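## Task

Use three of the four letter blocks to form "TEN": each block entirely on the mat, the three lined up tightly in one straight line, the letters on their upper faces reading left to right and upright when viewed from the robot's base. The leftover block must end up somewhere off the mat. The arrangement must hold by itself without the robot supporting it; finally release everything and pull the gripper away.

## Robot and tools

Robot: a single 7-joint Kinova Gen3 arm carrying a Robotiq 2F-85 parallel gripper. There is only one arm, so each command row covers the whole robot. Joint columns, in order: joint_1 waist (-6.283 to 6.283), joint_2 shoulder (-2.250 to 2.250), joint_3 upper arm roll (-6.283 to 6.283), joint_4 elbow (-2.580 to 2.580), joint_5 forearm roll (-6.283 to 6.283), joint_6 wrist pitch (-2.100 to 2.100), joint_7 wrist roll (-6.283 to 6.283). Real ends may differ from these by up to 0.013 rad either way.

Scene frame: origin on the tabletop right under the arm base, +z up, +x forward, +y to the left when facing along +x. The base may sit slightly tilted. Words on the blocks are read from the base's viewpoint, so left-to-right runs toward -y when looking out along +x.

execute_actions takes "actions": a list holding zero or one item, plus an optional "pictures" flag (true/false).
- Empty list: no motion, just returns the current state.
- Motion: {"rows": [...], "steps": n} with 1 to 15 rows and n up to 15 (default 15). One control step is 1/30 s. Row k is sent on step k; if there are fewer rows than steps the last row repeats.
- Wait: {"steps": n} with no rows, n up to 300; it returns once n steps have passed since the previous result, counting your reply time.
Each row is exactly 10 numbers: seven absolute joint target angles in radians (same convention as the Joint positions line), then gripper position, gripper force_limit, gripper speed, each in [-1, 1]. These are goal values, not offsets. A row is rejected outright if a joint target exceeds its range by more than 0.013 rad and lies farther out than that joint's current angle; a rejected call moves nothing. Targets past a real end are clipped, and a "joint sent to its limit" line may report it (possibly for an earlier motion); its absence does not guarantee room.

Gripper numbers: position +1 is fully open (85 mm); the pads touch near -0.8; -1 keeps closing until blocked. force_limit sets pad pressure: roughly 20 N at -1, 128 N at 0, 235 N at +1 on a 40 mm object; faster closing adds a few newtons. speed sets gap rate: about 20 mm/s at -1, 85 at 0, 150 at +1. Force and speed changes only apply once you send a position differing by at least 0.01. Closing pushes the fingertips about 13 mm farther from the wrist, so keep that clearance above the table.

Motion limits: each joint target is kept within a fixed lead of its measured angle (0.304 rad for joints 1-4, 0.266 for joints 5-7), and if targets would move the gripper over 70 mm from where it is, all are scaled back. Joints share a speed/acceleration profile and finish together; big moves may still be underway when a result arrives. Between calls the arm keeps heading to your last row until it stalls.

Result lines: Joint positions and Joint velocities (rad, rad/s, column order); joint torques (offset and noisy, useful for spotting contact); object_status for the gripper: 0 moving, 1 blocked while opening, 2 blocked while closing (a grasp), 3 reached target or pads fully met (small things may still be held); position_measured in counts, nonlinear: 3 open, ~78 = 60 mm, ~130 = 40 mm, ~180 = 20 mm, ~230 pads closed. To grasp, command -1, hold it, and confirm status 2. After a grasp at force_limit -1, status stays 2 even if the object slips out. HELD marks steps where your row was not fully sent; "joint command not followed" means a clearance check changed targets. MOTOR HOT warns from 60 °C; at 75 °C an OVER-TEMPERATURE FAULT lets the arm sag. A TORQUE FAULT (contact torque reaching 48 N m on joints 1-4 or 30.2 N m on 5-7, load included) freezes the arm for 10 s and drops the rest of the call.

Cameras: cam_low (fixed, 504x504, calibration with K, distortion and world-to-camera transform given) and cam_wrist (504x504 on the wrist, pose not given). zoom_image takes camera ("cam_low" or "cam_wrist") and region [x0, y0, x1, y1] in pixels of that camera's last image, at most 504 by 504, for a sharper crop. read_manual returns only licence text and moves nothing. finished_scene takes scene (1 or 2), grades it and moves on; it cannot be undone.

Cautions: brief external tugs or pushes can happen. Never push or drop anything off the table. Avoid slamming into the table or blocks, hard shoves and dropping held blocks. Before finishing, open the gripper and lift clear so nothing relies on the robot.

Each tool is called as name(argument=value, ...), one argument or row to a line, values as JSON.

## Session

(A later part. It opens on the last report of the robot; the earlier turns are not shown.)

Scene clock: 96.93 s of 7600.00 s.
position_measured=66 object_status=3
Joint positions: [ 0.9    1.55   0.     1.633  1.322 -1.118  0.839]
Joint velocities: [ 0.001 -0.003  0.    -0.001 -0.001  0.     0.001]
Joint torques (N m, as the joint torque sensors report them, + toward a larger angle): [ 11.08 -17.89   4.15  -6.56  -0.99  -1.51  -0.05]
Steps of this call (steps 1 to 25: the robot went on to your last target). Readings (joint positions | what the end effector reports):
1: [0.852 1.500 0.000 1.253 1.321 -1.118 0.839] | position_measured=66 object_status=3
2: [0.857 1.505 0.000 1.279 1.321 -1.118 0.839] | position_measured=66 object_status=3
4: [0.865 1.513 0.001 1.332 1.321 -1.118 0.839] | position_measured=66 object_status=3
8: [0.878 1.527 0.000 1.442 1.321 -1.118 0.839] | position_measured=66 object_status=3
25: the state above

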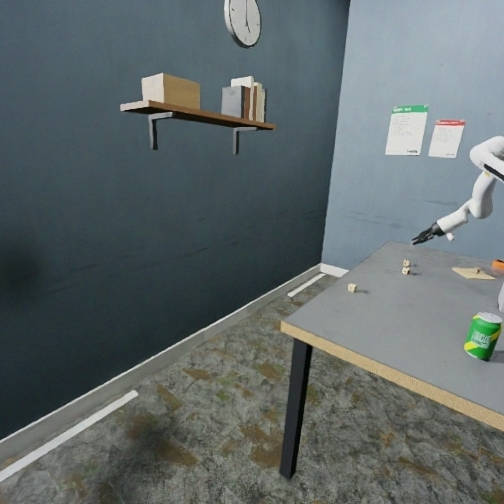

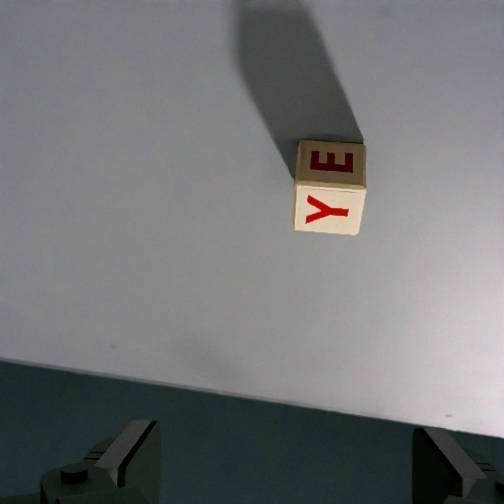

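execute_actions(
  actions=[
    {"rows":[[0.867,1.657,0,1.633,1.322,-1.118,0.839,0.5,-0.8,0]]},
  ],
  pictures=false,
)

execute_actions(
  actions=[
    {"steps":6},
  ],
)

Scene clock: 103.07 s of 7600.00 s.
position_measured=66 object_status=3
Joint positions: [ 0.867  1.656 -0.     1.633  1.322 -1.118  0.839]
Joint velocities: [-0.003  0.009 -0.    -0.     0.002 -0.     0.   ]
Joint torques (N m, as the joint torque sensors report them, + toward a larger angle): [ 10.77 -18.42   3.92  -5.05  -0.91  -1.96   0.09]
Steps of this call (steps 1 to 30: the robot went on to your last target; steps 31 to 100: nothing new was sent; then 2.30 s passed at rest; steps 101 to 115: all 15 steps of this action). Readings (joint positions | what the end effector reports):
101: [0.900 1.551 0.000 1.633 1.322 -1.118 0.839] | position_measured=66 object_status=3
102: [0.898 1.557 0.000 1.632 1.321 -1.119 0.839] | position_measured=66 object_status=3
104: [0.888 1.586 0.000 1.631 1.321 -1.119 0.839] | position_measured=66 object_status=3
108: [0.870 1.649 -0.000 1.634 1.323 -1.117 0.839] | position_measured=66 object_status=3
115: the state above

Scene clock: 103.27 s of 7600.00 s.
position_measured=66 object_status=3
Joint positions: [ 0.867  1.657 -0.     1.633  1.322 -1.118  0.839]
Joint velocities: [-0.001 -0.     0.    -0.001  0.002  0.    -0.001]
Joint torques (N m, as the joint torque sensors report them, + toward a larger angle): [ 10.44 -17.99   4.26  -4.82  -0.58  -1.87   0.07]
Steps of this call (steps 1 to 6: the robot went on to your last target). Readings (joint positions | what the end effector reports):
1: [0.867 1.656 -0.000 1.633 1.322 -1.118 0.839] | position_measured=66 object_status=3
2: [0.867 1.657 -0.000 1.633 1.322 -1.118 0.839] | position_measured=66 object_status=3
4: [0.867 1.657 -0.000 1.633 1.322 -1.118 0.839] | position_measured=66 object_status=3
6: the state above

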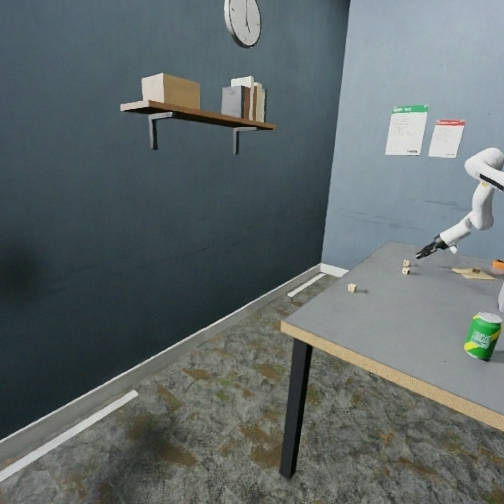

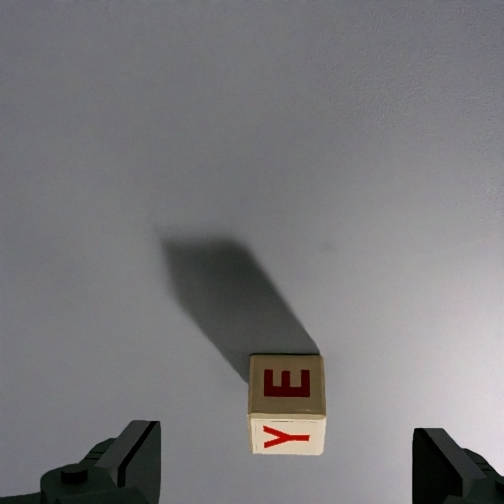

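execute_actions(
  actions=[
    {"rows":[[0.7525,1.7095,0,1.549,1.2256,-1.123,0.801,0.5,-0.8,0]]},
  ],
  pictures=false,
)

execute_actions(
  actions=[
    {"steps":5},
  ],
)

execute_actions(
  actions=[
    {"rows":[[0.7525,1.7095,0,1.549,1.2256,-1.123,0.801,-1,-0.6,0]]},
  ],
  pictures=false,
)

execute_actions(
  actions=[
    {"steps":10},
  ],
)

Scene clock: 107.77 s of 7600.00 s.
position_measured=66 object_status=3
Joint positions: [ 0.754  1.709 -0.     1.549  1.226 -1.123  0.801]
Joint velocities: [-0.015  0.007 -0.001  0.001 -0.     0.     0.   ]
Joint torques (N m, as the joint torque sensors report them, + toward a larger angle): [ 11.67 -18.2    4.45  -5.    -0.71  -1.88   0.1 ]
Steps of this call (steps 1 to 15: the robot went on to your last target; steps 16 to 90: nothing new was sent; then 1.00 s passed at rest; steps 91 to 105: all 15 steps of this action). Readings (joint positions | what the end effector reports):
91: [0.865 1.658 0.000 1.632 1.321 -1.118 0.839] | position_measured=66 object_status=3
92: [0.859 1.661 0.001 1.628 1.317 -1.118 0.837] | position_measured=66 object_status=3
94: [0.828 1.675 0.002 1.608 1.295 -1.119 0.828] | position_measured=66 object_status=3
98: [0.763 1.705 -0.002 1.557 1.234 -1.123 0.804] | position_measured=66 object_status=3
105: the state above

Scene clock: 107.93 s of 7600.00 s.
position_measured=66 object_status=3
Joint positions: [ 0.753  1.709 -0.     1.549  1.226 -1.123  0.801]
Joint velocities: [-0.003  0.     0.    -0.001 -0.     0.    -0.   ]
Joint torques (N m, as the joint torque sensors report them, + toward a larger angle): [ 12.14 -18.21   4.41  -4.64  -0.97  -1.82   0.11]
Steps of this call (steps 1 to 5: the robot went on to your last target). Readings (joint positions | what the end effector reports):
1: [0.754 1.709 -0.000 1.549 1.226 -1.123 0.801] | position_measured=66 object_status=3
2: [0.753 1.709 -0.000 1.549 1.226 -1.123 0.801] | position_measured=66 object_status=3
4: [0.753 1.709 -0.000 1.549 1.226 -1.123 0.801] | position_measured=66 object_status=3
5: the state above

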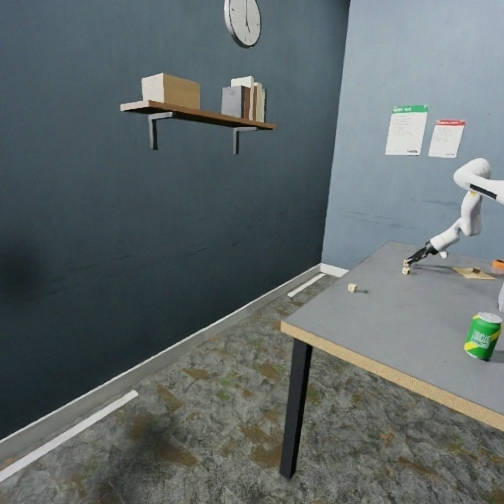

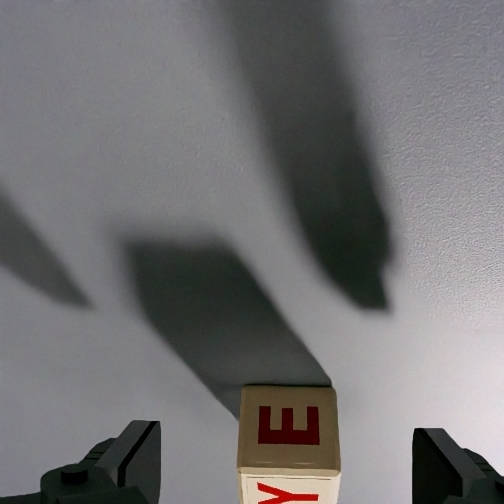

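Scene clock: 108.43 s of 7600.00 s.
position_measured=160 object_status=0
Joint positions: [ 0.753  1.709 -0.     1.549  1.226 -1.123  0.801]
Joint velocities: [-0.001 -0.002 -0.     0.     0.    -0.     0.001]
Joint torques (N m, as the joint torque sensors report them, + toward a larger angle): [ 11.92 -18.36   4.67  -5.01  -0.74  -1.73   0.08]
Steps of this call (steps 1 to 15: all 15 steps of this action). Readings (joint positions | what the end effector reports):
1: [0.753 1.709 -0.000 1.549 1.226 -1.123 0.801] | position_measured=66 object_status=0
2: [0.753 1.709 -0.000 1.549 1.226 -1.123 0.801] | position_measured=68 object_status=0
4: [0.753 1.709 0.000 1.549 1.226 -1.123 0.801] | position_measured=78 object_status=0
8: [0.753 1.709 -0.000 1.549 1.226 -1.123 0.801] | position_measured=107 object_status=0
15: the state above

Scene clock: 108.77 s of 7600.00 s.
position_measured=171 object_status=2
Joint positions: [ 0.753  1.709  0.     1.549  1.226 -1.123  0.801]
Joint velocities: [-0.001  0.001  0.    -0.     0.    -0.    -0.   ]
Joint torques (N m, as the joint torque sensors report them, + toward a larger angle): [ 11.2  -18.15   4.14  -4.35  -0.86  -1.64  -0.19]
Steps of this call (steps 1 to 10: the robot went on to your last target). Readings (joint positions | what the end effector reports):
1: [0.753 1.709 0.000 1.549 1.226 -1.123 0.801] | position_measured=167 object_status=0
2: [0.753 1.709 0.000 1.549 1.226 -1.123 0.801] | position_measured=171 object_status=0
4: [0.753 1.709 0.000 1.549 1.226 -1.123 0.801] | position_measured=171 object_status=0
8: [0.753 1.709 0.000 1.549 1.226 -1.123 0.801] | position_measured=171 object_status=2
10: the state above

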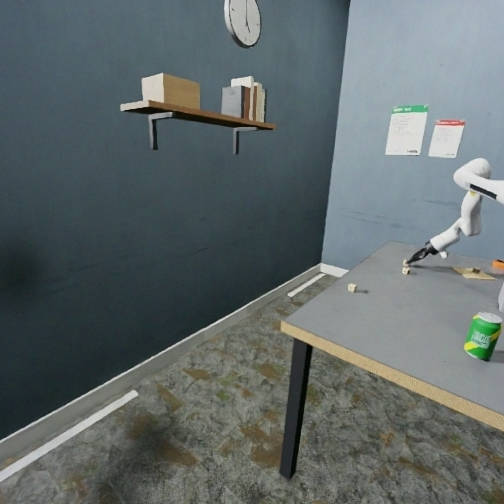

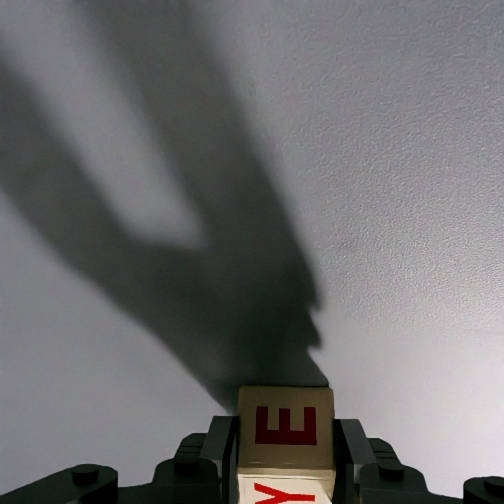

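execute_actions(
  actions=[
    {"rows":[[0.838,1.670,0,1.612,1.298,-1.119,0.83,-1,-0.6,0]],"steps":10},
  ],
  pictures=false,
)

execute_actions(
  actions=[
    {"rows":[[0.838,1.670,0,1.612,1.298,-1.119,3.971,-1,-0.6,0]]},
  ],
  pictures=false,
)

execute_actions(
  actions=[
    {"steps":72},
  ],
  pictures=false,
)

execute_actions(
  actions=[
    {"rows":[[0.7755,1.699,0,1.566,1.245,-1.122,3.950,-1,-0.6,0]],"steps":10},
  ],
  pictures=false,
)

execute_actions(
  actions=[
    {"rows":[[0.771,1.701,0,1.5625,1.241,-1.122,3.949,-1,-0.6,0],[0.771,1.701,0,1.5625,1.241,-1.122,3.949,-1,-0.6,0],[0.7665,1.703,0,1.559,1.237,-1.122,3.947,-1,-0.6,0],[0.7665,1.703,0,1.559,1.237,-1.122,3.947,-1,-0.6,0],[0.762,1.705,0,1.556,1.233,-1.123,3.946,-1,-0.6,0],[0.762,1.705,0,1.556,1.233,-1.123,3.946,-1,-0.6,0],[0.757,1.7075,0,1.5525,1.2295,-1.123,3.944,-1,-0.6,0],[0.757,1.7075,0,1.5525,1.2295,-1.123,3.944,-1,-0.6,0],[0.7525,1.7095,0,1.549,1.2256,-1.123,3.943,-1,-0.6,0]]},
  ],
)

Scene clock: 119.33 s of 7600.00 s.
position_measured=171 object_status=2
Joint positions: [ 0.834  1.672  0.001  1.611  1.298 -1.119  0.83 ]
Joint velocities: [ 0.026 -0.009 -0.024  0.016  0.004 -0.002  0.003]
Joint torques (N m, as the joint torque sensors report them, + toward a larger angle): [ 11.81 -18.93   4.44  -4.47  -1.23  -1.93   0.12]
Steps of this call (steps 1 to 15: the robot went on to your last target; steps 16 to 90: nothing new was sent; then 7.23 s passed at rest; steps 91 to 100: all 10 steps of this action). Readings (joint positions | what the end effector reports):
91: [0.754 1.709 -0.000 1.550 1.226 -1.123 0.801] | position_measured=171 object_status=2
92: [0.761 1.706 -0.001 1.554 1.231 -1.123 0.803] | position_measured=171 object_status=2
94: [0.791 1.692 -0.002 1.574 1.253 -1.121 0.812] | position_measured=171 object_status=2
98: [0.833 1.672 0.002 1.609 1.296 -1.119 0.829] | position_measured=171 object_status=2
100: the state above

Scene clock: 119.83 s of 7600.00 s.
position_measured=171 object_status=2
Joint positions: [ 0.838  1.67   0.     1.612  1.298 -1.119  1.336]
Joint velocities: [ 0.001 -0.    -0.     0.001 -0.001 -0.     1.216]
Joint torques (N m, as the joint torque sensors report them, + toward a larger angle): [ 11.09 -18.47   4.14  -4.69  -0.9   -1.93   0.29]
Steps of this call (steps 1 to 15: all 15 steps of this action). Readings (joint positions | what the end effector reports):
1: [0.835 1.672 0.000 1.612 1.298 -1.119 0.832] | position_measured=171 object_status=2
2: [0.836 1.671 0.000 1.612 1.298 -1.119 0.841] | position_measured=171 object_status=2
4: [0.837 1.671 -0.000 1.612 1.298 -1.119 0.892] | position_measured=171 object_status=2
8: [0.838 1.670 0.000 1.612 1.298 -1.119 1.051] | position_measured=171 object_status=2
15: the state above

Scene clock: 122.23 s of 7600.00 s.
position_measured=171 object_status=2
Joint positions: [ 0.838  1.67   0.     1.612  1.298 -1.119  3.971]
Joint velocities: [ 0.     0.001 -0.    -0.     0.001 -0.    -0.   ]
Joint torques (N m, as the joint torque sensors report them, + toward a larger angle): [ 11.4  -18.52   4.32  -4.58  -1.15  -1.89   0.01]
Steps of this call (steps 1 to 72: the robot went on to your last target). Readings (joint positions | what the end effector reports):
1: [0.838 1.670 0.000 1.612 1.298 -1.119 1.376] | position_measured=171 object_status=2
2: [0.838 1.670 0.000 1.612 1.298 -1.119 1.417] | position_measured=171 object_status=2
4: [0.838 1.670 0.000 1.612 1.298 -1.119 1.498] | position_measured=171 object_status=2
8: [0.838 1.670 0.000 1.612 1.298 -1.119 1.661] | position_measured=171 object_status=2
72: the state above

Scene clock: 122.57 s of 7600.00 s.
position_measured=171 object_status=2
Joint positions: [ 0.778  1.694 -0.004  1.562  1.241 -1.126  3.95 ]
Joint velocities: [-0.02  -0.033 -0.017 -0.042 -0.014 -0.017 -0.002]
Joint torques (N m, as the joint torque sensors report them, + toward a larger angle): [ 11.91 -12.1    7.58  -0.3    1.1    0.54   0.1 ]
Steps of this call (steps 1 to 10: all 10 steps of this action). Readings (joint positions | what the end effector reports):
1: [0.836 1.671 0.000 1.611 1.297 -1.119 3.971] | position_measured=171 object_status=2
2: [0.830 1.674 0.001 1.607 1.293 -1.119 3.969] | position_measured=171 object_status=2
4: [0.801 1.687 0.002 1.588 1.272 -1.120 3.961] | position_measured=171 object_status=2
8: [0.779 1.696 -0.003 1.566 1.244 -1.123 3.950] | position_measured=171 object_status=2
10: the state above

Scene clock: 123.07 s of 7600.00 s.
position_measured=171 object_status=2
Joint positions: [ 0.753  1.709 -0.     1.549  1.226 -1.123  3.943]
Joint velocities: [-0.006  0.003  0.001 -0.001 -0.     0.    -0.001]
Joint torques (N m, as the joint torque sensors report them, + toward a larger angle): [ 11.39 -18.     4.81  -4.98  -1.14  -1.61  -0.07]
Steps of this call (steps 1 to 15: all 15 steps of this action). Readings (joint positions | what the end effector reports):
1: [0.776 1.693 -0.004 1.561 1.240 -1.126 3.950] | position_measured=171 object_status=2
2: [0.774 1.693 -0.004 1.559 1.239 -1.126 3.949] | position_measured=171 object_status=2
4: [0.770 1.695 -0.003 1.556 1.237 -1.125 3.948] | position_measured=171 object_status=2
8: [0.760 1.704 0.000 1.554 1.232 -1.123 3.945] | position_measured=171 object_status=2
15: the state above

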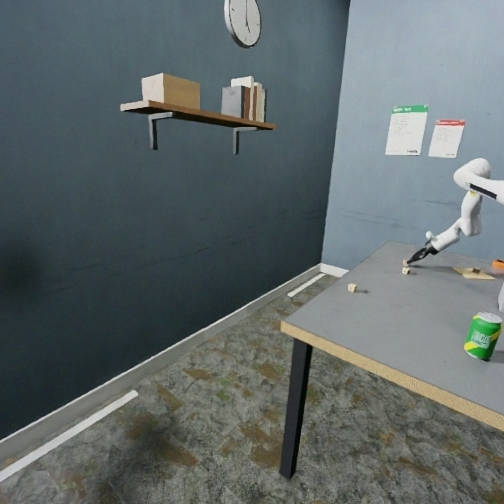

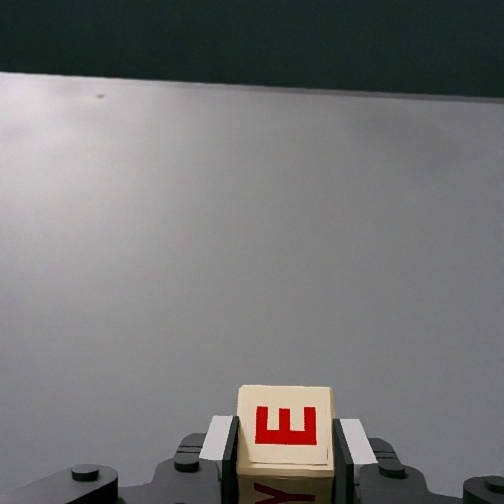

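execute_actions(
  actions=[
    {"rows":[[0.751,1.7102,0,1.548,1.2245,-1.123,3.943,-1,-0.6,0],[0.751,1.7102,0,1.548,1.2245,-1.123,3.943,-1,-0.6,0],[0.751,1.7102,0,1.548,1.2245,-1.123,3.943,-1,-0.6,0],[0.751,1.7102,0,1.548,1.2245,-1.123,3.943,0.5,-0.8,0]]},
  ],
  pictures=false,
)

execute_actions(
  actions=[
    {"rows":[[0.867,1.657,0,1.633,1.322,-1.118,3.98,0.5,-0.8,0]],"steps":12},
  ],
)

execute_actions(
  actions=[
    {"rows":[[1.1,1.45,0,1.33,1.6,-1.0,3.7,0.5,-0.8,0]]},
  ],
  pictures=false,
)

execute_actions(
  actions=[
    {"steps":8},
  ],
  pictures=false,
)

execute_actions(
  actions=[
    {"rows":[[1.176,1.619,0,1.310,2.709,-0.955,3.61,0.5,-0.8,0]]},
  ],
  pictures=false,
)

execute_actions(
  actions=[
    {"steps":35},
  ],
)

Scene clock: 131.67 s of 7600.00 s.
position_measured=101 object_status=0
Joint positions: [ 0.751  1.71  -0.     1.548  1.224 -1.123  3.943]
Joint velocities: [-0.     0.002  0.    -0.     0.002  0.     0.001]
Joint torques (N m, as the joint torque sensors report them, + toward a larger angle): [ 12.07 -18.11   4.8   -4.53  -1.08  -1.67   0.13]
Steps of this call (steps 1 to 15: the robot went on to your last target; steps 16 to 90: nothing new was sent; then 5.10 s passed at rest; steps 91 to 105: all 15 steps of this action). Readings (joint positions | what the end effector reports):
91: [0.752 1.709 0.000 1.549 1.225 -1.123 3.943] | position_measured=171 object_status=2
92: [0.752 1.710 0.000 1.548 1.225 -1.123 3.943] | position_measured=171 object_status=2
94: [0.752 1.710 0.000 1.548 1.224 -1.123 3.943] | position_measured=171 object_status=0
98: [0.751 1.710 -0.000 1.548 1.225 -1.123 3.943] | position_measured=153 object_status=0
105: the state above

Scene clock: 132.07 s of 7600.00 s.
position_measured=66 object_status=0
Joint positions: [ 0.863  1.659  0.     1.633  1.322 -1.118  3.98 ]
Joint velocities: [ 0.031 -0.015 -0.015  0.006 -0.002 -0.002 -0.001]
Joint torques (N m, as the joint torque sensors report them, + toward a larger angle): [ 11.09 -18.71   4.4   -4.77  -0.79  -1.57   0.17]
Steps of this call (steps 1 to 12: all 12 steps of this action). Readings (joint positions | what the end effector reports):
1: [0.752 1.710 -0.000 1.548 1.225 -1.123 3.943] | position_measured=93 object_status=0
2: [0.758 1.707 -0.001 1.552 1.229 -1.123 3.945] | position_measured=86 object_status=0
4: [0.787 1.694 -0.002 1.571 1.249 -1.122 3.953] | position_measured=72 object_status=0
8: [0.855 1.662 0.002 1.624 1.312 -1.118 3.977] | position_measured=67 object_status=0
12: the state above

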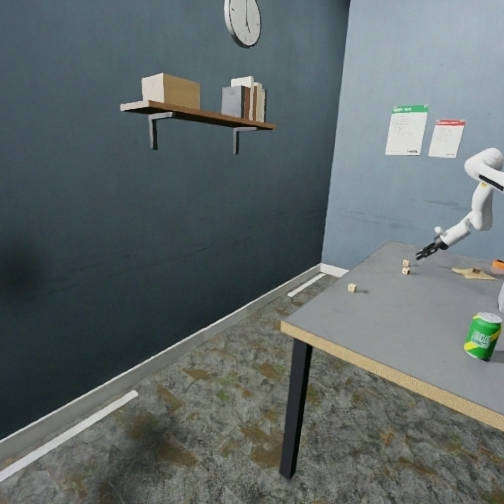

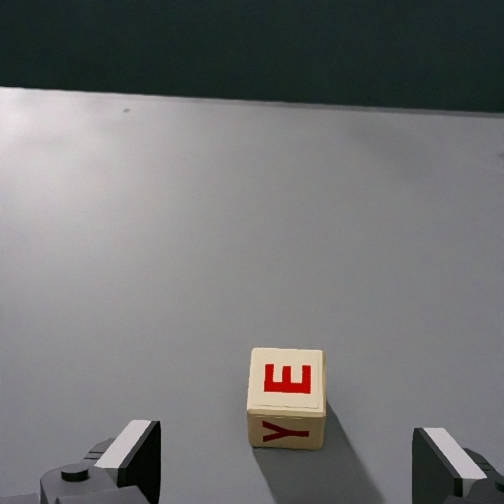

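Scene clock: 132.57 s of 7600.00 s.
position_measured=66 object_status=3
Joint positions: [ 1.054  1.491 -0.001  1.39   1.545 -1.023  3.755]
Joint velocities: [ 0.412 -0.367  0.003 -0.542  0.498  0.209 -0.499]
Joint torques (N m, as the joint torque sensors report them, + toward a larger angle): [ 10.52 -20.06   3.21  -8.38  -1.31  -1.     0.12]
Steps of this call (steps 1 to 15: all 15 steps of this action). Readings (joint positions | what the end effector reports):
1: [0.865 1.658 -0.000 1.632 1.323 -1.118 3.979] | position_measured=66 object_status=0
2: [0.871 1.654 -0.001 1.628 1.328 -1.115 3.974] | position_measured=66 object_status=0
4: [0.894 1.635 -0.002 1.602 1.352 -1.105 3.950] | position_measured=66 object_status=3
8: [0.956 1.580 -0.001 1.520 1.425 -1.074 3.876] | position_measured=66 object_status=3
15: the state above

Scene clock: 132.83 s of 7600.00 s.
position_measured=66 object_status=3
Joint positions: [ 1.098  1.451  0.     1.33   1.6   -1.     3.7  ]
Joint velocities: [ 0.015 -0.003 -0.01   0.002  0.007  0.001 -0.002]
Joint torques (N m, as the joint torque sensors report them, + toward a larger angle): [ 10.72 -20.13   2.72  -9.28  -1.46  -0.96  -0.13]
Steps of this call (steps 1 to 8: the robot went on to your last target). Readings (joint positions | what the end effector reports):
1: [1.067 1.479 -0.000 1.372 1.561 -1.016 3.739] | position_measured=66 object_status=3
2: [1.079 1.468 0.000 1.356 1.575 -1.010 3.724] | position_measured=66 object_status=3
4: [1.093 1.454 0.001 1.335 1.594 -1.002 3.705] | position_measured=66 object_status=3
8: the state above

Scene clock: 133.33 s of 7600.00 s.
position_measured=66 object_status=3
Joint positions: [ 1.168  1.601  0.     1.312  2.061 -0.959  3.619]
Joint velocities: [ 0.052  0.116 -0.002 -0.013  1.216  0.029 -0.06 ]
Joint torques (N m, as the joint torque sensors report them, + toward a larger angle): [  8.02 -22.01   2.58  -8.32  -0.73  -0.62   0.1 ]
Steps of this call (steps 1 to 15: all 15 steps of this action). Readings (joint positions | what the end effector reports):
1: [1.099 1.452 -0.000 1.330 1.601 -1.000 3.700] | position_measured=66 object_status=3
2: [1.102 1.457 -0.001 1.328 1.608 -0.999 3.697] | position_measured=66 object_status=3
4: [1.116 1.485 -0.003 1.322 1.648 -0.993 3.683] | position_measured=66 object_status=3
8: [1.143 1.546 0.000 1.317 1.781 -0.975 3.649] | position_measured=66 object_status=3
15: the state above

Scene clock: 134.50 s of 7600.00 s.
position_measured=66 object_status=3
Joint positions: [ 1.176  1.619  0.     1.31   2.709 -0.955  3.61 ]
Joint velocities: [-0.     0.     0.     0.002 -0.002 -0.001  0.001]
Joint torques (N m, as the joint torque sensors report them, + toward a larger angle): [  7.33 -20.85   3.64  -7.55   0.43  -0.2    0.16]
Steps of this call (steps 1 to 35: the robot went on to your last target). Readings (joint positions | what the end effector reports):
1: [1.169 1.605 0.000 1.312 2.101 -0.958 3.617] | position_measured=66 object_status=3
2: [1.171 1.608 0.000 1.312 2.142 -0.958 3.615] | position_measured=66 object_status=3
4: [1.172 1.612 0.000 1.311 2.223 -0.957 3.613] | position_measured=66 object_status=3
8: [1.174 1.616 -0.000 1.311 2.386 -0.956 3.611] | position_measured=66 object_status=3
35: the state above

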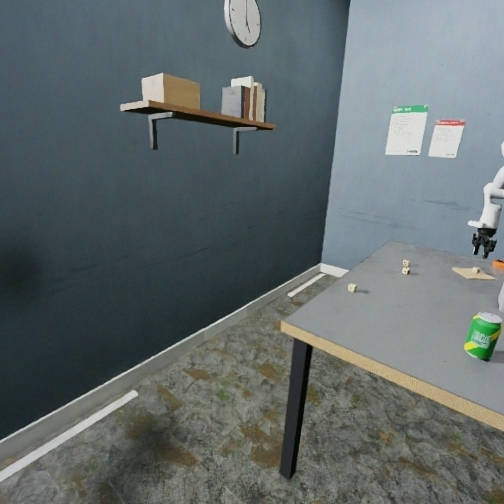

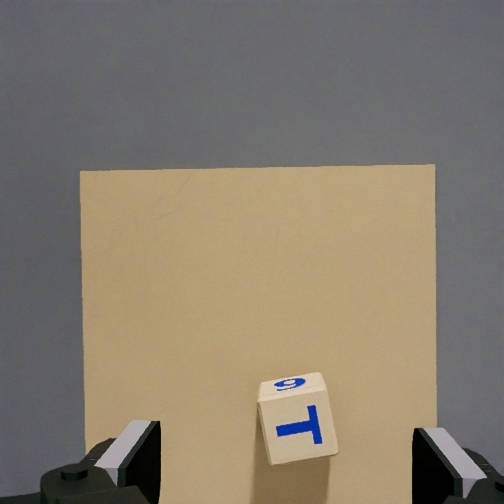

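execute_actions(
  actions=[
    {"rows":[[1.1415,1.742,0,1.296,2.640,-0.855,3.84,0.5,-0.8,0]]},
  ],
  pictures=false,
)

execute_actions(
  actions=[
    {"steps":5},
  ],
)

Scene clock: 142.57 s of 7600.00 s.
position_measured=66 object_status=3
Joint positions: [ 1.142  1.741  0.     1.296  2.64  -0.855  3.84 ]
Joint velocities: [-0.005  0.012 -0.    -0.003  0.     0.     0.002]
Joint torques (N m, as the joint torque sensors report them, + toward a larger angle): [  7.51 -20.81   3.75  -6.8    0.46  -0.35  -0.14]
Steps of this call (steps 1 to 15: the robot went on to your last target; steps 16 to 90: nothing new was sent; then 4.57 s passed at rest; steps 91 to 105: all 15 steps of this action). Readings (joint positions | what the end effector reports):
91: [1.176 1.620 0.000 1.310 2.709 -0.954 3.612] | position_measured=66 object_status=3
92: [1.174 1.626 0.000 1.308 2.706 -0.950 3.621] | position_measured=66 object_status=3
94: [1.165 1.655 0.001 1.304 2.691 -0.928 3.670] | position_measured=66 object_status=3
98: [1.146 1.727 -0.001 1.298 2.648 -0.867 3.812] | position_measured=66 object_status=3
105: the state above

Scene clock: 142.73 s of 7600.00 s.
position_measured=66 object_status=3
Joint positions: [ 1.142  1.742 -0.     1.296  2.64  -0.855  3.84 ]
Joint velocities: [-0.001  0.003  0.    -0.    -0.002  0.    -0.001]
Joint torques (N m, as the joint torque sensors report them, + toward a larger angle): [  7.02 -21.11   3.75  -6.95   0.39  -0.13   0.19]
Steps of this call (steps 1 to 5: the robot went on to your last target). Readings (joint positions | what the end effector reports):
1: [1.142 1.741 0.000 1.296 2.640 -0.855 3.840] | position_measured=66 object_status=3
2: [1.142 1.741 -0.000 1.296 2.640 -0.855 3.840] | position_measured=66 object_status=3
4: [1.142 1.742 -0.000 1.296 2.640 -0.855 3.840] | position_measured=66 object_status=3
5: the state above

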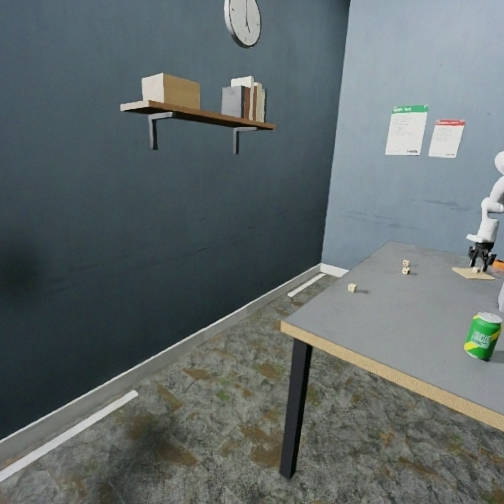

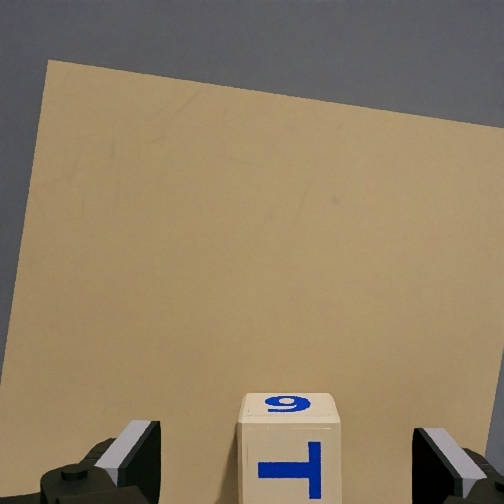

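execute_actions(
  actions=[
    {"rows":[[1.1415,1.742,0,1.296,2.640,-0.855,3.84,-1,-0.7,0]]},
  ],
  pictures=false,
)

execute_actions(
  actions=[
    {"steps":10},
  ],
  pictures=false,
)

execute_actions(
  actions=[
    {"rows":[[1.149,1.722,0,1.298,2.652,-0.872,3.83,-1,-0.7,0]],"steps":7},
  ],
  pictures=false,
)

execute_actions(
  actions=[
    {"rows":[[1.044,1.6535,0,1.406,2.539,-0.835,3.69,-1,-0.7,0]]},
  ],
  pictures=false,
)

execute_actions(
  actions=[
    {"rows":[[1.042,1.657,0,1.4055,2.536,-0.832,3.692,-1,-0.7,0],[1.042,1.657,0,1.4055,2.536,-0.832,3.692,-1,-0.7,0],[1.0405,1.660,0,1.405,2.533,-0.829,3.694,-1,-0.7,0],[1.0405,1.660,0,1.405,2.533,-0.829,3.694,-1,-0.7,0],[1.0385,1.6635,0,1.405,2.530,-0.826,3.696,-1,-0.7,0],[1.0385,1.6635,0,1.405,2.530,-0.826,3.696,-1,-0.7,0],[1.037,1.667,0,1.4045,2.527,-0.823,3.698,-1,-0.7,0],[1.037,1.667,0,1.4045,2.527,-0.823,3.698,-1,-0.7,0],[1.035,1.670,0,1.404,2.524,-0.820,3.70,-1,-0.7,0]]},
  ],
)

Scene clock: 157.67 s of 7600.00 s.
position_measured=160 object_status=0
Joint positions: [ 1.142  1.742  0.     1.296  2.64  -0.855  3.84 ]
Joint velocities: [ 0.001 -0.001  0.    -0.001  0.001  0.001  0.002]
Joint torques (N m, as the joint torque sensors report them, + toward a larger angle): [  7.26 -20.88   3.88  -6.97   0.44  -0.44   0.14]
Steps of this call (steps 1 to 15: the robot went on to your last target; steps 16 to 90: nothing new was sent; then 11.43 s passed at rest; steps 91 to 105: all 15 steps of this action). Readings (joint positions | what the end effector reports):
91: [1.142 1.742 0.000 1.296 2.640 -0.855 3.840] | position_measured=66 object_status=0
92: [1.142 1.742 0.000 1.296 2.640 -0.855 3.840] | position_measured=68 object_status=0
94: [1.142 1.742 0.000 1.296 2.640 -0.855 3.840] | position_measured=78 object_status=0
98: [1.141 1.742 -0.000 1.296 2.640 -0.855 3.840] | position_measured=107 object_status=0
105: the state above

Scene clock: 158.00 s of 7600.00 s.
position_measured=170 object_status=2
Joint positions: [ 1.142  1.742  0.     1.296  2.64  -0.855  3.84 ]
Joint velocities: [-0.    -0.    -0.     0.001  0.001 -0.    -0.   ]
Joint torques (N m, as the joint torque sensors report them, + toward a larger angle): [  7.04 -20.89   4.08  -6.77   0.16  -0.24   0.05]
Steps of this call (steps 1 to 10: the robot went on to your last target). Readings (joint positions | what the end effector reports):
1: [1.142 1.742 0.000 1.296 2.640 -0.855 3.840] | position_measured=167 object_status=0
2: [1.142 1.742 0.000 1.296 2.640 -0.855 3.840] | position_measured=170 object_status=0
4: [1.142 1.742 0.000 1.296 2.640 -0.855 3.840] | position_measured=170 object_status=0
8: [1.142 1.742 0.000 1.296 2.640 -0.855 3.840] | position_measured=170 object_status=2
10: the state above

Scene clock: 158.23 s of 7600.00 s.
position_measured=170 object_status=2
Joint positions: [ 1.149  1.723  0.     1.298  2.652 -0.872  3.83 ]
Joint velocities: [ 0.004 -0.006 -0.003  0.006  0.006 -0.006 -0.001]
Joint torques (N m, as the joint torque sensors report them, + toward a larger angle): [  7.57 -21.36   4.13  -7.18   0.4   -0.02  -0.18]
Steps of this call (steps 1 to 7: all 7 steps of this action). Readings (joint positions | what the end effector reports):
1: [1.142 1.740 -0.000 1.296 2.640 -0.856 3.840] | position_measured=170 object_status=2
2: [1.145 1.735 -0.000 1.298 2.643 -0.860 3.837] | position_measured=170 object_status=2
4: [1.148 1.725 0.000 1.298 2.650 -0.869 3.832] | position_measured=170 object_status=2
7: the state above

Scene clock: 158.73 s of 7600.00 s.
position_measured=170 object_status=2
Joint positions: [ 1.045  1.654  0.     1.406  2.539 -0.835  3.69 ]
Joint velocities: [-0.012 -0.008 -0.001  0.001 -0.002 -0.     0.002]
Joint torques (N m, as the joint torque sensors report them, + toward a larger angle): [  8.28 -19.28   4.48  -6.09   0.32  -0.2    0.17]
Steps of this call (steps 1 to 15: all 15 steps of this action). Readings (joint positions | what the end effector reports):
1: [1.147 1.722 0.000 1.299 2.651 -0.871 3.829] | position_measured=170 object_status=2
2: [1.141 1.717 0.002 1.305 2.646 -0.868 3.822] | position_measured=170 object_status=2
4: [1.112 1.698 0.003 1.332 2.618 -0.857 3.788] | position_measured=170 object_status=2
8: [1.053 1.659 -0.003 1.397 2.545 -0.838 3.700] | position_measured=170 object_status=2
15: the state above

Scene clock: 159.23 s of 7600.00 s.
position_measured=170 object_status=2
Joint positions: [ 1.035  1.669  0.     1.404  2.524 -0.82   3.7  ]
Joint velocities: [-0.002  0.001  0.001 -0.    -0.001  0.     0.001]
Joint torques (N m, as the joint torque sensors report them, + toward a larger angle): [  7.93 -18.9    4.25  -6.15   0.39   0.01  -0.02]
Steps of this call (steps 1 to 15: all 15 steps of this action). Readings (joint positions | what the end effector reports):
1: [1.044 1.655 0.000 1.406 2.539 -0.835 3.690] | position_measured=170 object_status=2
2: [1.043 1.656 0.000 1.405 2.537 -0.833 3.691] | position_measured=170 object_status=2
4: [1.042 1.659 0.000 1.405 2.535 -0.831 3.693] | position_measured=170 object_status=2
8: [1.038 1.665 -0.000 1.405 2.529 -0.825 3.697] | position_measured=170 object_status=2
15: the state above

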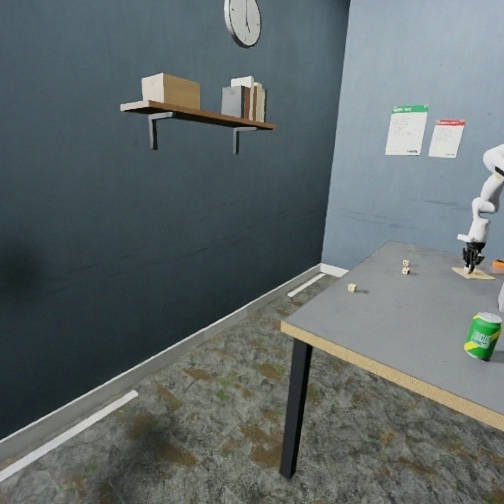

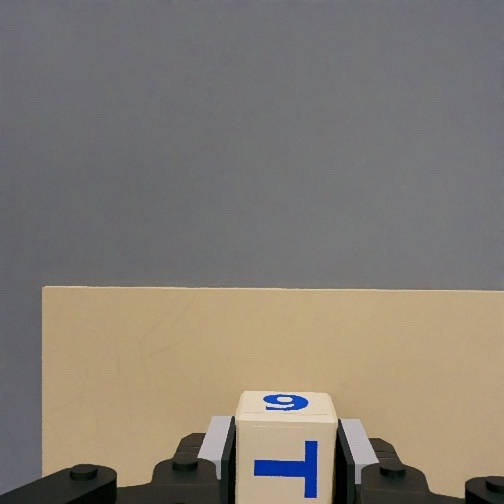

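execute_actions(
  actions=[
    {"rows":[[1.035,1.670,0,1.404,2.524,-0.820,3.70,0.5,-0.7,0]],"steps":12},
  ],
  pictures=false,
)

execute_actions(
  actions=[
    {"rows":[[1.08,1.57,0,1.414,2.60,-0.91,3.65,0.5,-0.7,0]],"steps":10},
  ],
  pictures=false,
)

execute_actions(
  actions=[
    {"rows":[[0.85,1.45,0,1.2,2.55,-1.12,4.5,0.5,-0.7,0]]},
  ],
  pictures=false,
)

execute_actions(
  actions=[
    {"rows":[[0.635,1.61,0,0.889,2.433,-1.188,5.775,0.5,-0.7,0]]},
  ],
  pictures=false,
)

execute_actions(
  actions=[
    {"steps":45},
  ],
)

Scene clock: 164.27 s of 7600.00 s.
position_measured=99 object_status=0
Joint positions: [ 1.035  1.67  -0.     1.404  2.524 -0.82   3.7  ]
Joint velocities: [-0.     0.001  0.    -0.     0.    -0.    -0.   ]
Joint torques (N m, as the joint torque sensors report them, + toward a larger angle): [  8.39 -19.46   4.4   -6.1    0.35  -0.05  -0.04]
Steps of this call (steps 1 to 15: the robot went on to your last target; steps 16 to 90: nothing new was sent; then 1.63 s passed at rest; steps 91 to 102: all 12 steps of this action). Readings (joint positions | what the end effector reports):
91: [1.035 1.669 0.000 1.404 2.524 -0.820 3.700] | position_measured=170 object_status=0
92: [1.035 1.669 0.000 1.404 2.524 -0.820 3.700] | position_measured=169 object_status=0
94: [1.035 1.670 0.000 1.404 2.524 -0.820 3.700] | position_measured=158 object_status=0
98: [1.035 1.670 -0.000 1.404 2.524 -0.820 3.700] | position_measured=130 object_status=0
102: the state above

Scene clock: 164.60 s of 7600.00 s.
position_measured=66 object_status=0
Joint positions: [ 1.078  1.573  0.001  1.413  2.6   -0.909  3.65 ]
Joint velocities: [ 0.013 -0.012 -0.014  0.022  0.009 -0.016 -0.007]
Joint torques (N m, as the joint torque sensors report them, + toward a larger angle): [  8.62 -19.52   4.51  -7.16   0.62  -0.24  -0.02]
Steps of this call (steps 1 to 10: all 10 steps of this action). Readings (joint positions | what the end effector reports):
1: [1.036 1.669 -0.000 1.404 2.525 -0.821 3.700] | position_measured=92 object_status=0
2: [1.039 1.663 -0.001 1.406 2.528 -0.825 3.697] | position_measured=84 object_status=0
4: [1.052 1.634 -0.001 1.409 2.548 -0.849 3.684] | position_measured=72 object_status=0
8: [1.077 1.576 0.001 1.412 2.596 -0.905 3.653] | position_measured=67 object_status=0
10: the state above

Scene clock: 165.10 s of 7600.00 s.
position_measured=66 object_status=3
Joint positions: [ 0.875  1.462 -0.001  1.221  2.554 -1.099  4.092]
Joint velocities: [-0.172 -0.092  0.002 -0.159 -0.033 -0.161  1.214]
Joint torques (N m, as the joint torque sensors report them, + toward a larger angle): [ 12.1  -18.03   5.77  -7.28   0.43  -0.15  -0.04]
Steps of this call (steps 1 to 15: all 15 steps of this action). Readings (joint positions | what the end effector reports):
1: [1.077 1.572 0.001 1.413 2.600 -0.911 3.651] | position_measured=66 object_status=0
2: [1.070 1.569 0.002 1.409 2.598 -0.915 3.657] | position_measured=66 object_status=0
4: [1.041 1.555 0.004 1.385 2.592 -0.939 3.689] | position_measured=66 object_status=0
8: [0.958 1.510 0.001 1.305 2.573 -1.016 3.810] | position_measured=66 object_status=3
15: the state above

Scene clock: 165.60 s of 7600.00 s.
position_measured=66 object_status=3
Joint positions: [ 0.661  1.59  -0.001  0.925  2.446 -1.18   4.617]
Joint velocities: [-0.18   0.132  0.004 -0.268 -0.097 -0.061  1.214]
Joint torques (N m, as the joint torque sensors report them, + toward a larger angle): [ 16.66 -19.81   5.4   -7.19   0.77  -0.35  -0.35]
Steps of this call (steps 1 to 15: all 15 steps of this action). Readings (joint positions | what the end effector reports):
1: [0.869 1.461 -0.001 1.216 2.553 -1.104 4.133] | position_measured=66 object_status=3
2: [0.860 1.462 0.001 1.207 2.552 -1.110 4.172] | position_measured=66 object_status=3
4: [0.830 1.474 0.003 1.175 2.542 -1.124 4.228] | position_measured=66 object_status=3
8: [0.751 1.527 0.001 1.061 2.498 -1.150 4.337] | position_measured=66 object_status=3
15: the state above

Scene clock: 167.10 s of 7600.00 s.
position_measured=66 object_status=3
Joint positions: [ 0.635  1.61   0.     0.889  2.433 -1.188  5.775]
Joint velocities: [ 0.     0.001 -0.    -0.001  0.001  0.    -0.   ]
Joint torques (N m, as the joint torque sensors report them, + toward a larger angle): [ 15.37 -19.54   4.76  -6.93   0.55  -0.4   -0.02]
Steps of this call (steps 1 to 45: the robot went on to your last target). Readings (joint positions | what the end effector reports):
1: [0.656 1.594 -0.001 0.917 2.443 -1.182 4.658] | position_measured=66 object_status=3
2: [0.652 1.597 -0.001 0.911 2.441 -1.183 4.698] | position_measured=66 object_status=3
4: [0.645 1.602 -0.000 0.902 2.438 -1.185 4.779] | position_measured=66 object_status=3
8: [0.639 1.607 -0.000 0.894 2.435 -1.187 4.942] | position_measured=66 object_status=3
45: the state above
The arm was judged still, so your last target was given up. Only a new action makes it travel on or press farther. Fingers that are still opening or closing keep moving.

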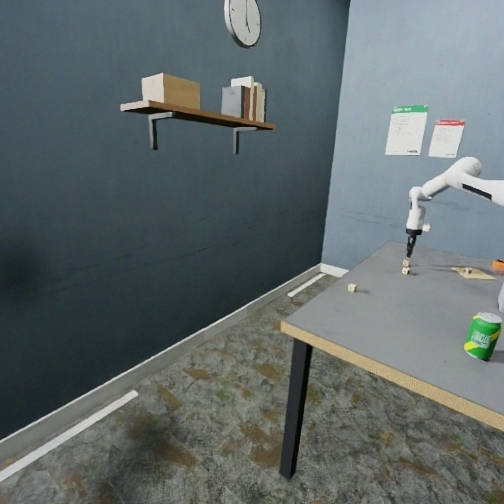

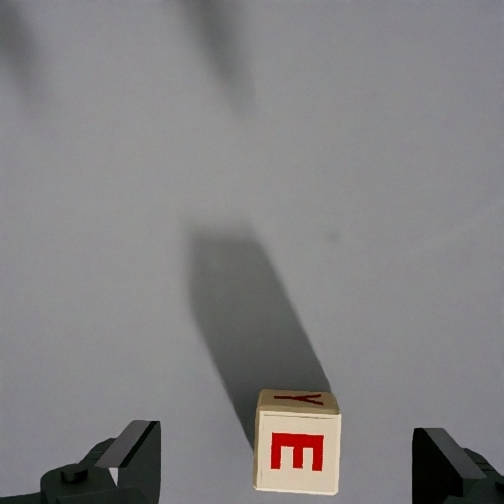

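execute_actions(
  actions=[
    {"rows":[[0.591,1.645,0,0.889,2.396,-1.145,5.75,0.5,-0.7,0]],"steps":14},
  ],
  pictures=false,
)

execute_actions(
  actions=[
    {"rows":[[0.591,1.645,0,0.889,2.396,-1.145,5.75,-1,-0.7,0]]},
  ],
  pictures=false,
)

execute_actions(
  actions=[
    {"steps":10},
  ],
  pictures=false,
)

execute_actions(
  actions=[
    {"rows":[[0.655,1.596,0,0.8885,2.449,-1.207,5.7,-1,-0.7,0]],"steps":9},
  ],
  pictures=false,
)

execute_actions(
  actions=[
    {"rows":[[0.9,1.45,0,1.2,2.58,-1.12,4.8,-1,-0.7,0]]},
  ],
  pictures=false,
)

execute_actions(
  actions=[
    {"rows":[[1.14,1.58,0,1.393,2.66,-0.92,4.2,-1,-0.7,0]]},
  ],
  pictures=false,
)

execute_actions(
  actions=[
    {"rows":[[1.126,1.6305,0,1.390,2.632,-0.877,3.662,-1,-0.7,0]]},
  ],
  pictures=false,
)

execute_actions(
  actions=[
    {"steps":25},
  ],
)

Scene clock: 175.93 s of 7600.00 s.
position_measured=66 object_status=3
Joint positions: [ 0.591  1.645 -0.     0.889  2.396 -1.145  5.75 ]
Joint velocities: [-0.003  0.002 -0.    -0.    -0.001 -0.    -0.002]
Joint torques (N m, as the joint torque sensors report them, + toward a larger angle): [ 15.56 -19.41   4.87  -6.83   0.6    0.09  -0.05]
Steps of this call (steps 1 to 90: nothing new was sent; then 5.37 s passed at rest; steps 91 to 104: all 14 steps of this action). Readings (joint positions | what the end effector reports):
91: [0.634 1.611 0.000 0.889 2.432 -1.187 5.775] | position_measured=66 object_status=3
92: [0.628 1.615 0.002 0.888 2.429 -1.182 5.772] | position_measured=66 object_status=3
94: [0.604 1.633 0.002 0.888 2.410 -1.160 5.759] | position_measured=66 object_status=3
98: [0.593 1.644 -0.001 0.890 2.396 -1.146 5.750] | position_measured=66 object_status=3
104: the state above

Scene clock: 176.43 s of 7600.00 s.
position_measured=160 object_status=0
Joint positions: [ 0.591  1.645  0.     0.889  2.396 -1.145  5.75 ]
Joint velocities: [ 0.     0.001  0.001 -0.001  0.     0.001 -0.001]
Joint torques (N m, as the joint torque sensors report them, + toward a larger angle): [ 15.19 -19.6    4.59  -7.08   0.48  -0.39  -0.07]
Steps of this call (steps 1 to 15: all 15 steps of this action). Readings (joint positions | what the end effector reports):
1: [0.591 1.645 -0.000 0.889 2.396 -1.145 5.750] | position_measured=66 object_status=0
2: [0.591 1.645 -0.000 0.889 2.396 -1.145 5.750] | position_measured=68 object_status=0
4: [0.591 1.645 -0.000 0.889 2.396 -1.145 5.750] | position_measured=78 object_status=0
8: [0.591 1.645 -0.000 0.889 2.396 -1.145 5.750] | position_measured=107 object_status=0
15: the state above

Scene clock: 176.77 s of 7600.00 s.
position_measured=170 object_status=2
Joint positions: [ 0.591  1.645  0.     0.889  2.396 -1.145  5.75 ]
Joint velocities: [ 0.    -0.     0.    -0.    -0.001  0.     0.001]
Joint torques (N m, as the joint torque sensors report them, + toward a larger angle): [ 15.73 -19.48   4.95  -6.6    0.49  -0.31   0.04]
Steps of this call (steps 1 to 10: the robot went on to your last target). Readings (joint positions | what the end effector reports):
1: [0.591 1.645 0.000 0.889 2.396 -1.145 5.750] | position_measured=167 object_status=0
2: [0.591 1.645 0.000 0.889 2.396 -1.145 5.750] | position_measured=170 object_status=0
4: [0.591 1.645 0.000 0.889 2.396 -1.145 5.750] | position_measured=170 object_status=0
8: [0.591 1.645 0.000 0.889 2.396 -1.145 5.750] | position_measured=170 object_status=2
10: the state above

Scene clock: 177.07 s of 7600.00 s.
position_measured=170 object_status=2
Joint positions: [ 0.653  1.597  0.001  0.888  2.449 -1.206  5.7  ]
Joint velocities: [ 0.014 -0.005 -0.031  0.015 -0.002 -0.014 -0.007]
Joint torques (N m, as the joint torque sensors report them, + toward a larger angle): [ 15.36 -19.61   4.73  -7.24   0.73  -0.01   0.42]
Steps of this call (steps 1 to 9: all 9 steps of this action). Readings (joint positions | what the end effector reports):
1: [0.593 1.644 -0.000 0.889 2.397 -1.146 5.749] | position_measured=170 object_status=2
2: [0.599 1.640 -0.002 0.890 2.400 -1.151 5.745] | position_measured=170 object_status=2
4: [0.626 1.619 -0.003 0.891 2.421 -1.176 5.725] | position_measured=170 object_status=2
8: [0.652 1.597 0.002 0.887 2.449 -1.206 5.701] | position_measured=170 object_status=2
9: the state above

Scene clock: 177.57 s of 7600.00 s.
position_measured=170 object_status=2
Joint positions: [ 0.869  1.469  0.001  1.162  2.565 -1.13   5.29 ]
Joint velocities: [ 0.213 -0.123 -0.006  0.284  0.115  0.073 -1.215]
Joint torques (N m, as the joint torque sensors report them, + toward a larger angle): [ 10.69 -19.22   3.72  -8.67   0.33  -0.25   0.06]
Steps of this call (steps 1 to 15: all 15 steps of this action). Readings (joint positions | what the end effector reports):
1: [0.654 1.596 0.000 0.889 2.449 -1.206 5.699] | position_measured=170 object_status=2
2: [0.660 1.593 -0.001 0.895 2.451 -1.204 5.695] | position_measured=170 object_status=2
4: [0.684 1.577 -0.003 0.923 2.462 -1.194 5.671] | position_measured=170 object_status=2
8: [0.767 1.527 -0.001 1.026 2.507 -1.165 5.568] | position_measured=170 object_status=2
15: the state above

Scene clock: 178.07 s of 7600.00 s.
position_measured=170 object_status=2
Joint positions: [ 1.109  1.566  0.001  1.369  2.651 -0.944  4.775]
Joint velocities: [ 0.209  0.103 -0.007  0.178  0.07   0.176 -1.214]
Joint torques (N m, as the joint torque sensors report them, + toward a larger angle): [  6.53 -20.65   3.01  -8.33   0.07  -0.09  -0.14]
Steps of this call (steps 1 to 15: all 15 steps of this action). Readings (joint positions | what the end effector reports):
1: [0.876 1.467 0.001 1.171 2.568 -1.128 5.250] | position_measured=170 object_status=2
2: [0.887 1.466 -0.001 1.181 2.572 -1.123 5.211] | position_measured=170 object_status=2
4: [0.925 1.475 -0.003 1.214 2.584 -1.101 5.159] | position_measured=170 object_status=2
8: [1.010 1.517 0.000 1.283 2.614 -1.030 5.055] | position_measured=170 object_status=2
15: the state above

Scene clock: 178.57 s of 7600.00 s.
position_measured=170 object_status=2
Joint positions: [ 1.126  1.627  0.     1.39   2.633 -0.879  4.166]
Joint velocities: [ 0.003  0.023 -0.     0.004 -0.009  0.018 -1.216]
Joint torques (N m, as the joint torque sensors report them, + toward a larger angle): [  7.92 -20.74   4.06  -7.17   0.25  -0.22   0.39]
Steps of this call (steps 1 to 15: all 15 steps of this action). Readings (joint positions | what the end effector reports):
1: [1.115 1.569 0.001 1.374 2.652 -0.938 4.735] | position_measured=170 object_status=2
2: [1.118 1.574 0.001 1.378 2.653 -0.932 4.694] | position_measured=170 object_status=2
4: [1.122 1.591 0.001 1.382 2.649 -0.914 4.613] | position_measured=170 object_status=2
8: [1.125 1.614 0.000 1.388 2.639 -0.891 4.450] | position_measured=170 object_status=2
15: the state above

Scene clock: 179.40 s of 7600.00 s.
position_measured=170 object_status=2
Joint positions: [ 1.126  1.63   0.     1.39   2.632 -0.877  3.662]
Joint velocities: [ 0.    -0.001  0.     0.001  0.001 -0.    -0.   ]
Joint torques (N m, as the joint torque sensors report them, + toward a larger angle): [  7.6  -19.93   3.72  -6.99   0.25  -0.48   0.26]
Steps of this call (steps 1 to 25: the robot went on to your last target). Readings (joint positions | what the end effector reports):
1: [1.126 1.628 0.000 1.390 2.633 -0.879 4.125] | position_measured=170 object_status=2
2: [1.126 1.629 0.000 1.390 2.633 -0.878 4.085] | position_measured=170 object_status=2
4: [1.126 1.629 0.000 1.390 2.632 -0.878 4.003] | position_measured=170 object_status=2
8: [1.126 1.630 -0.000 1.390 2.632 -0.877 3.841] | position_measured=170 object_status=2
25: the state above

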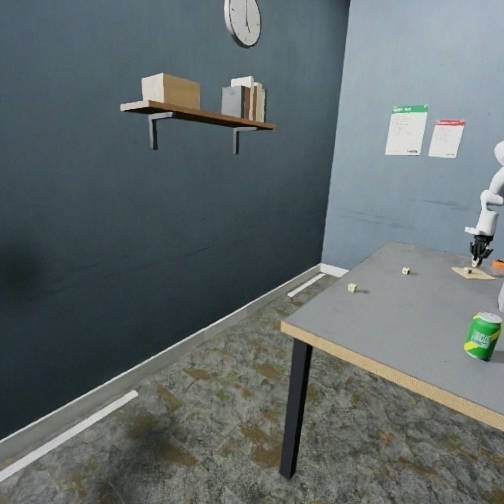

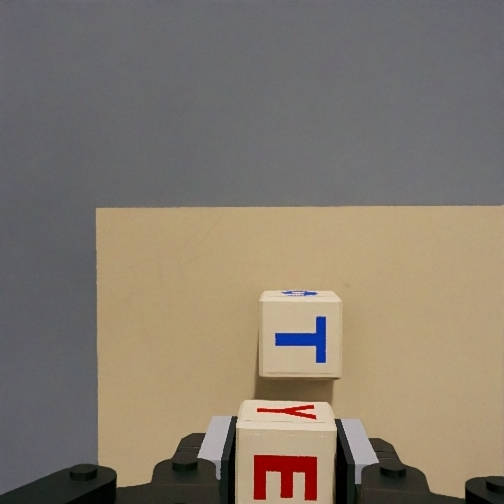

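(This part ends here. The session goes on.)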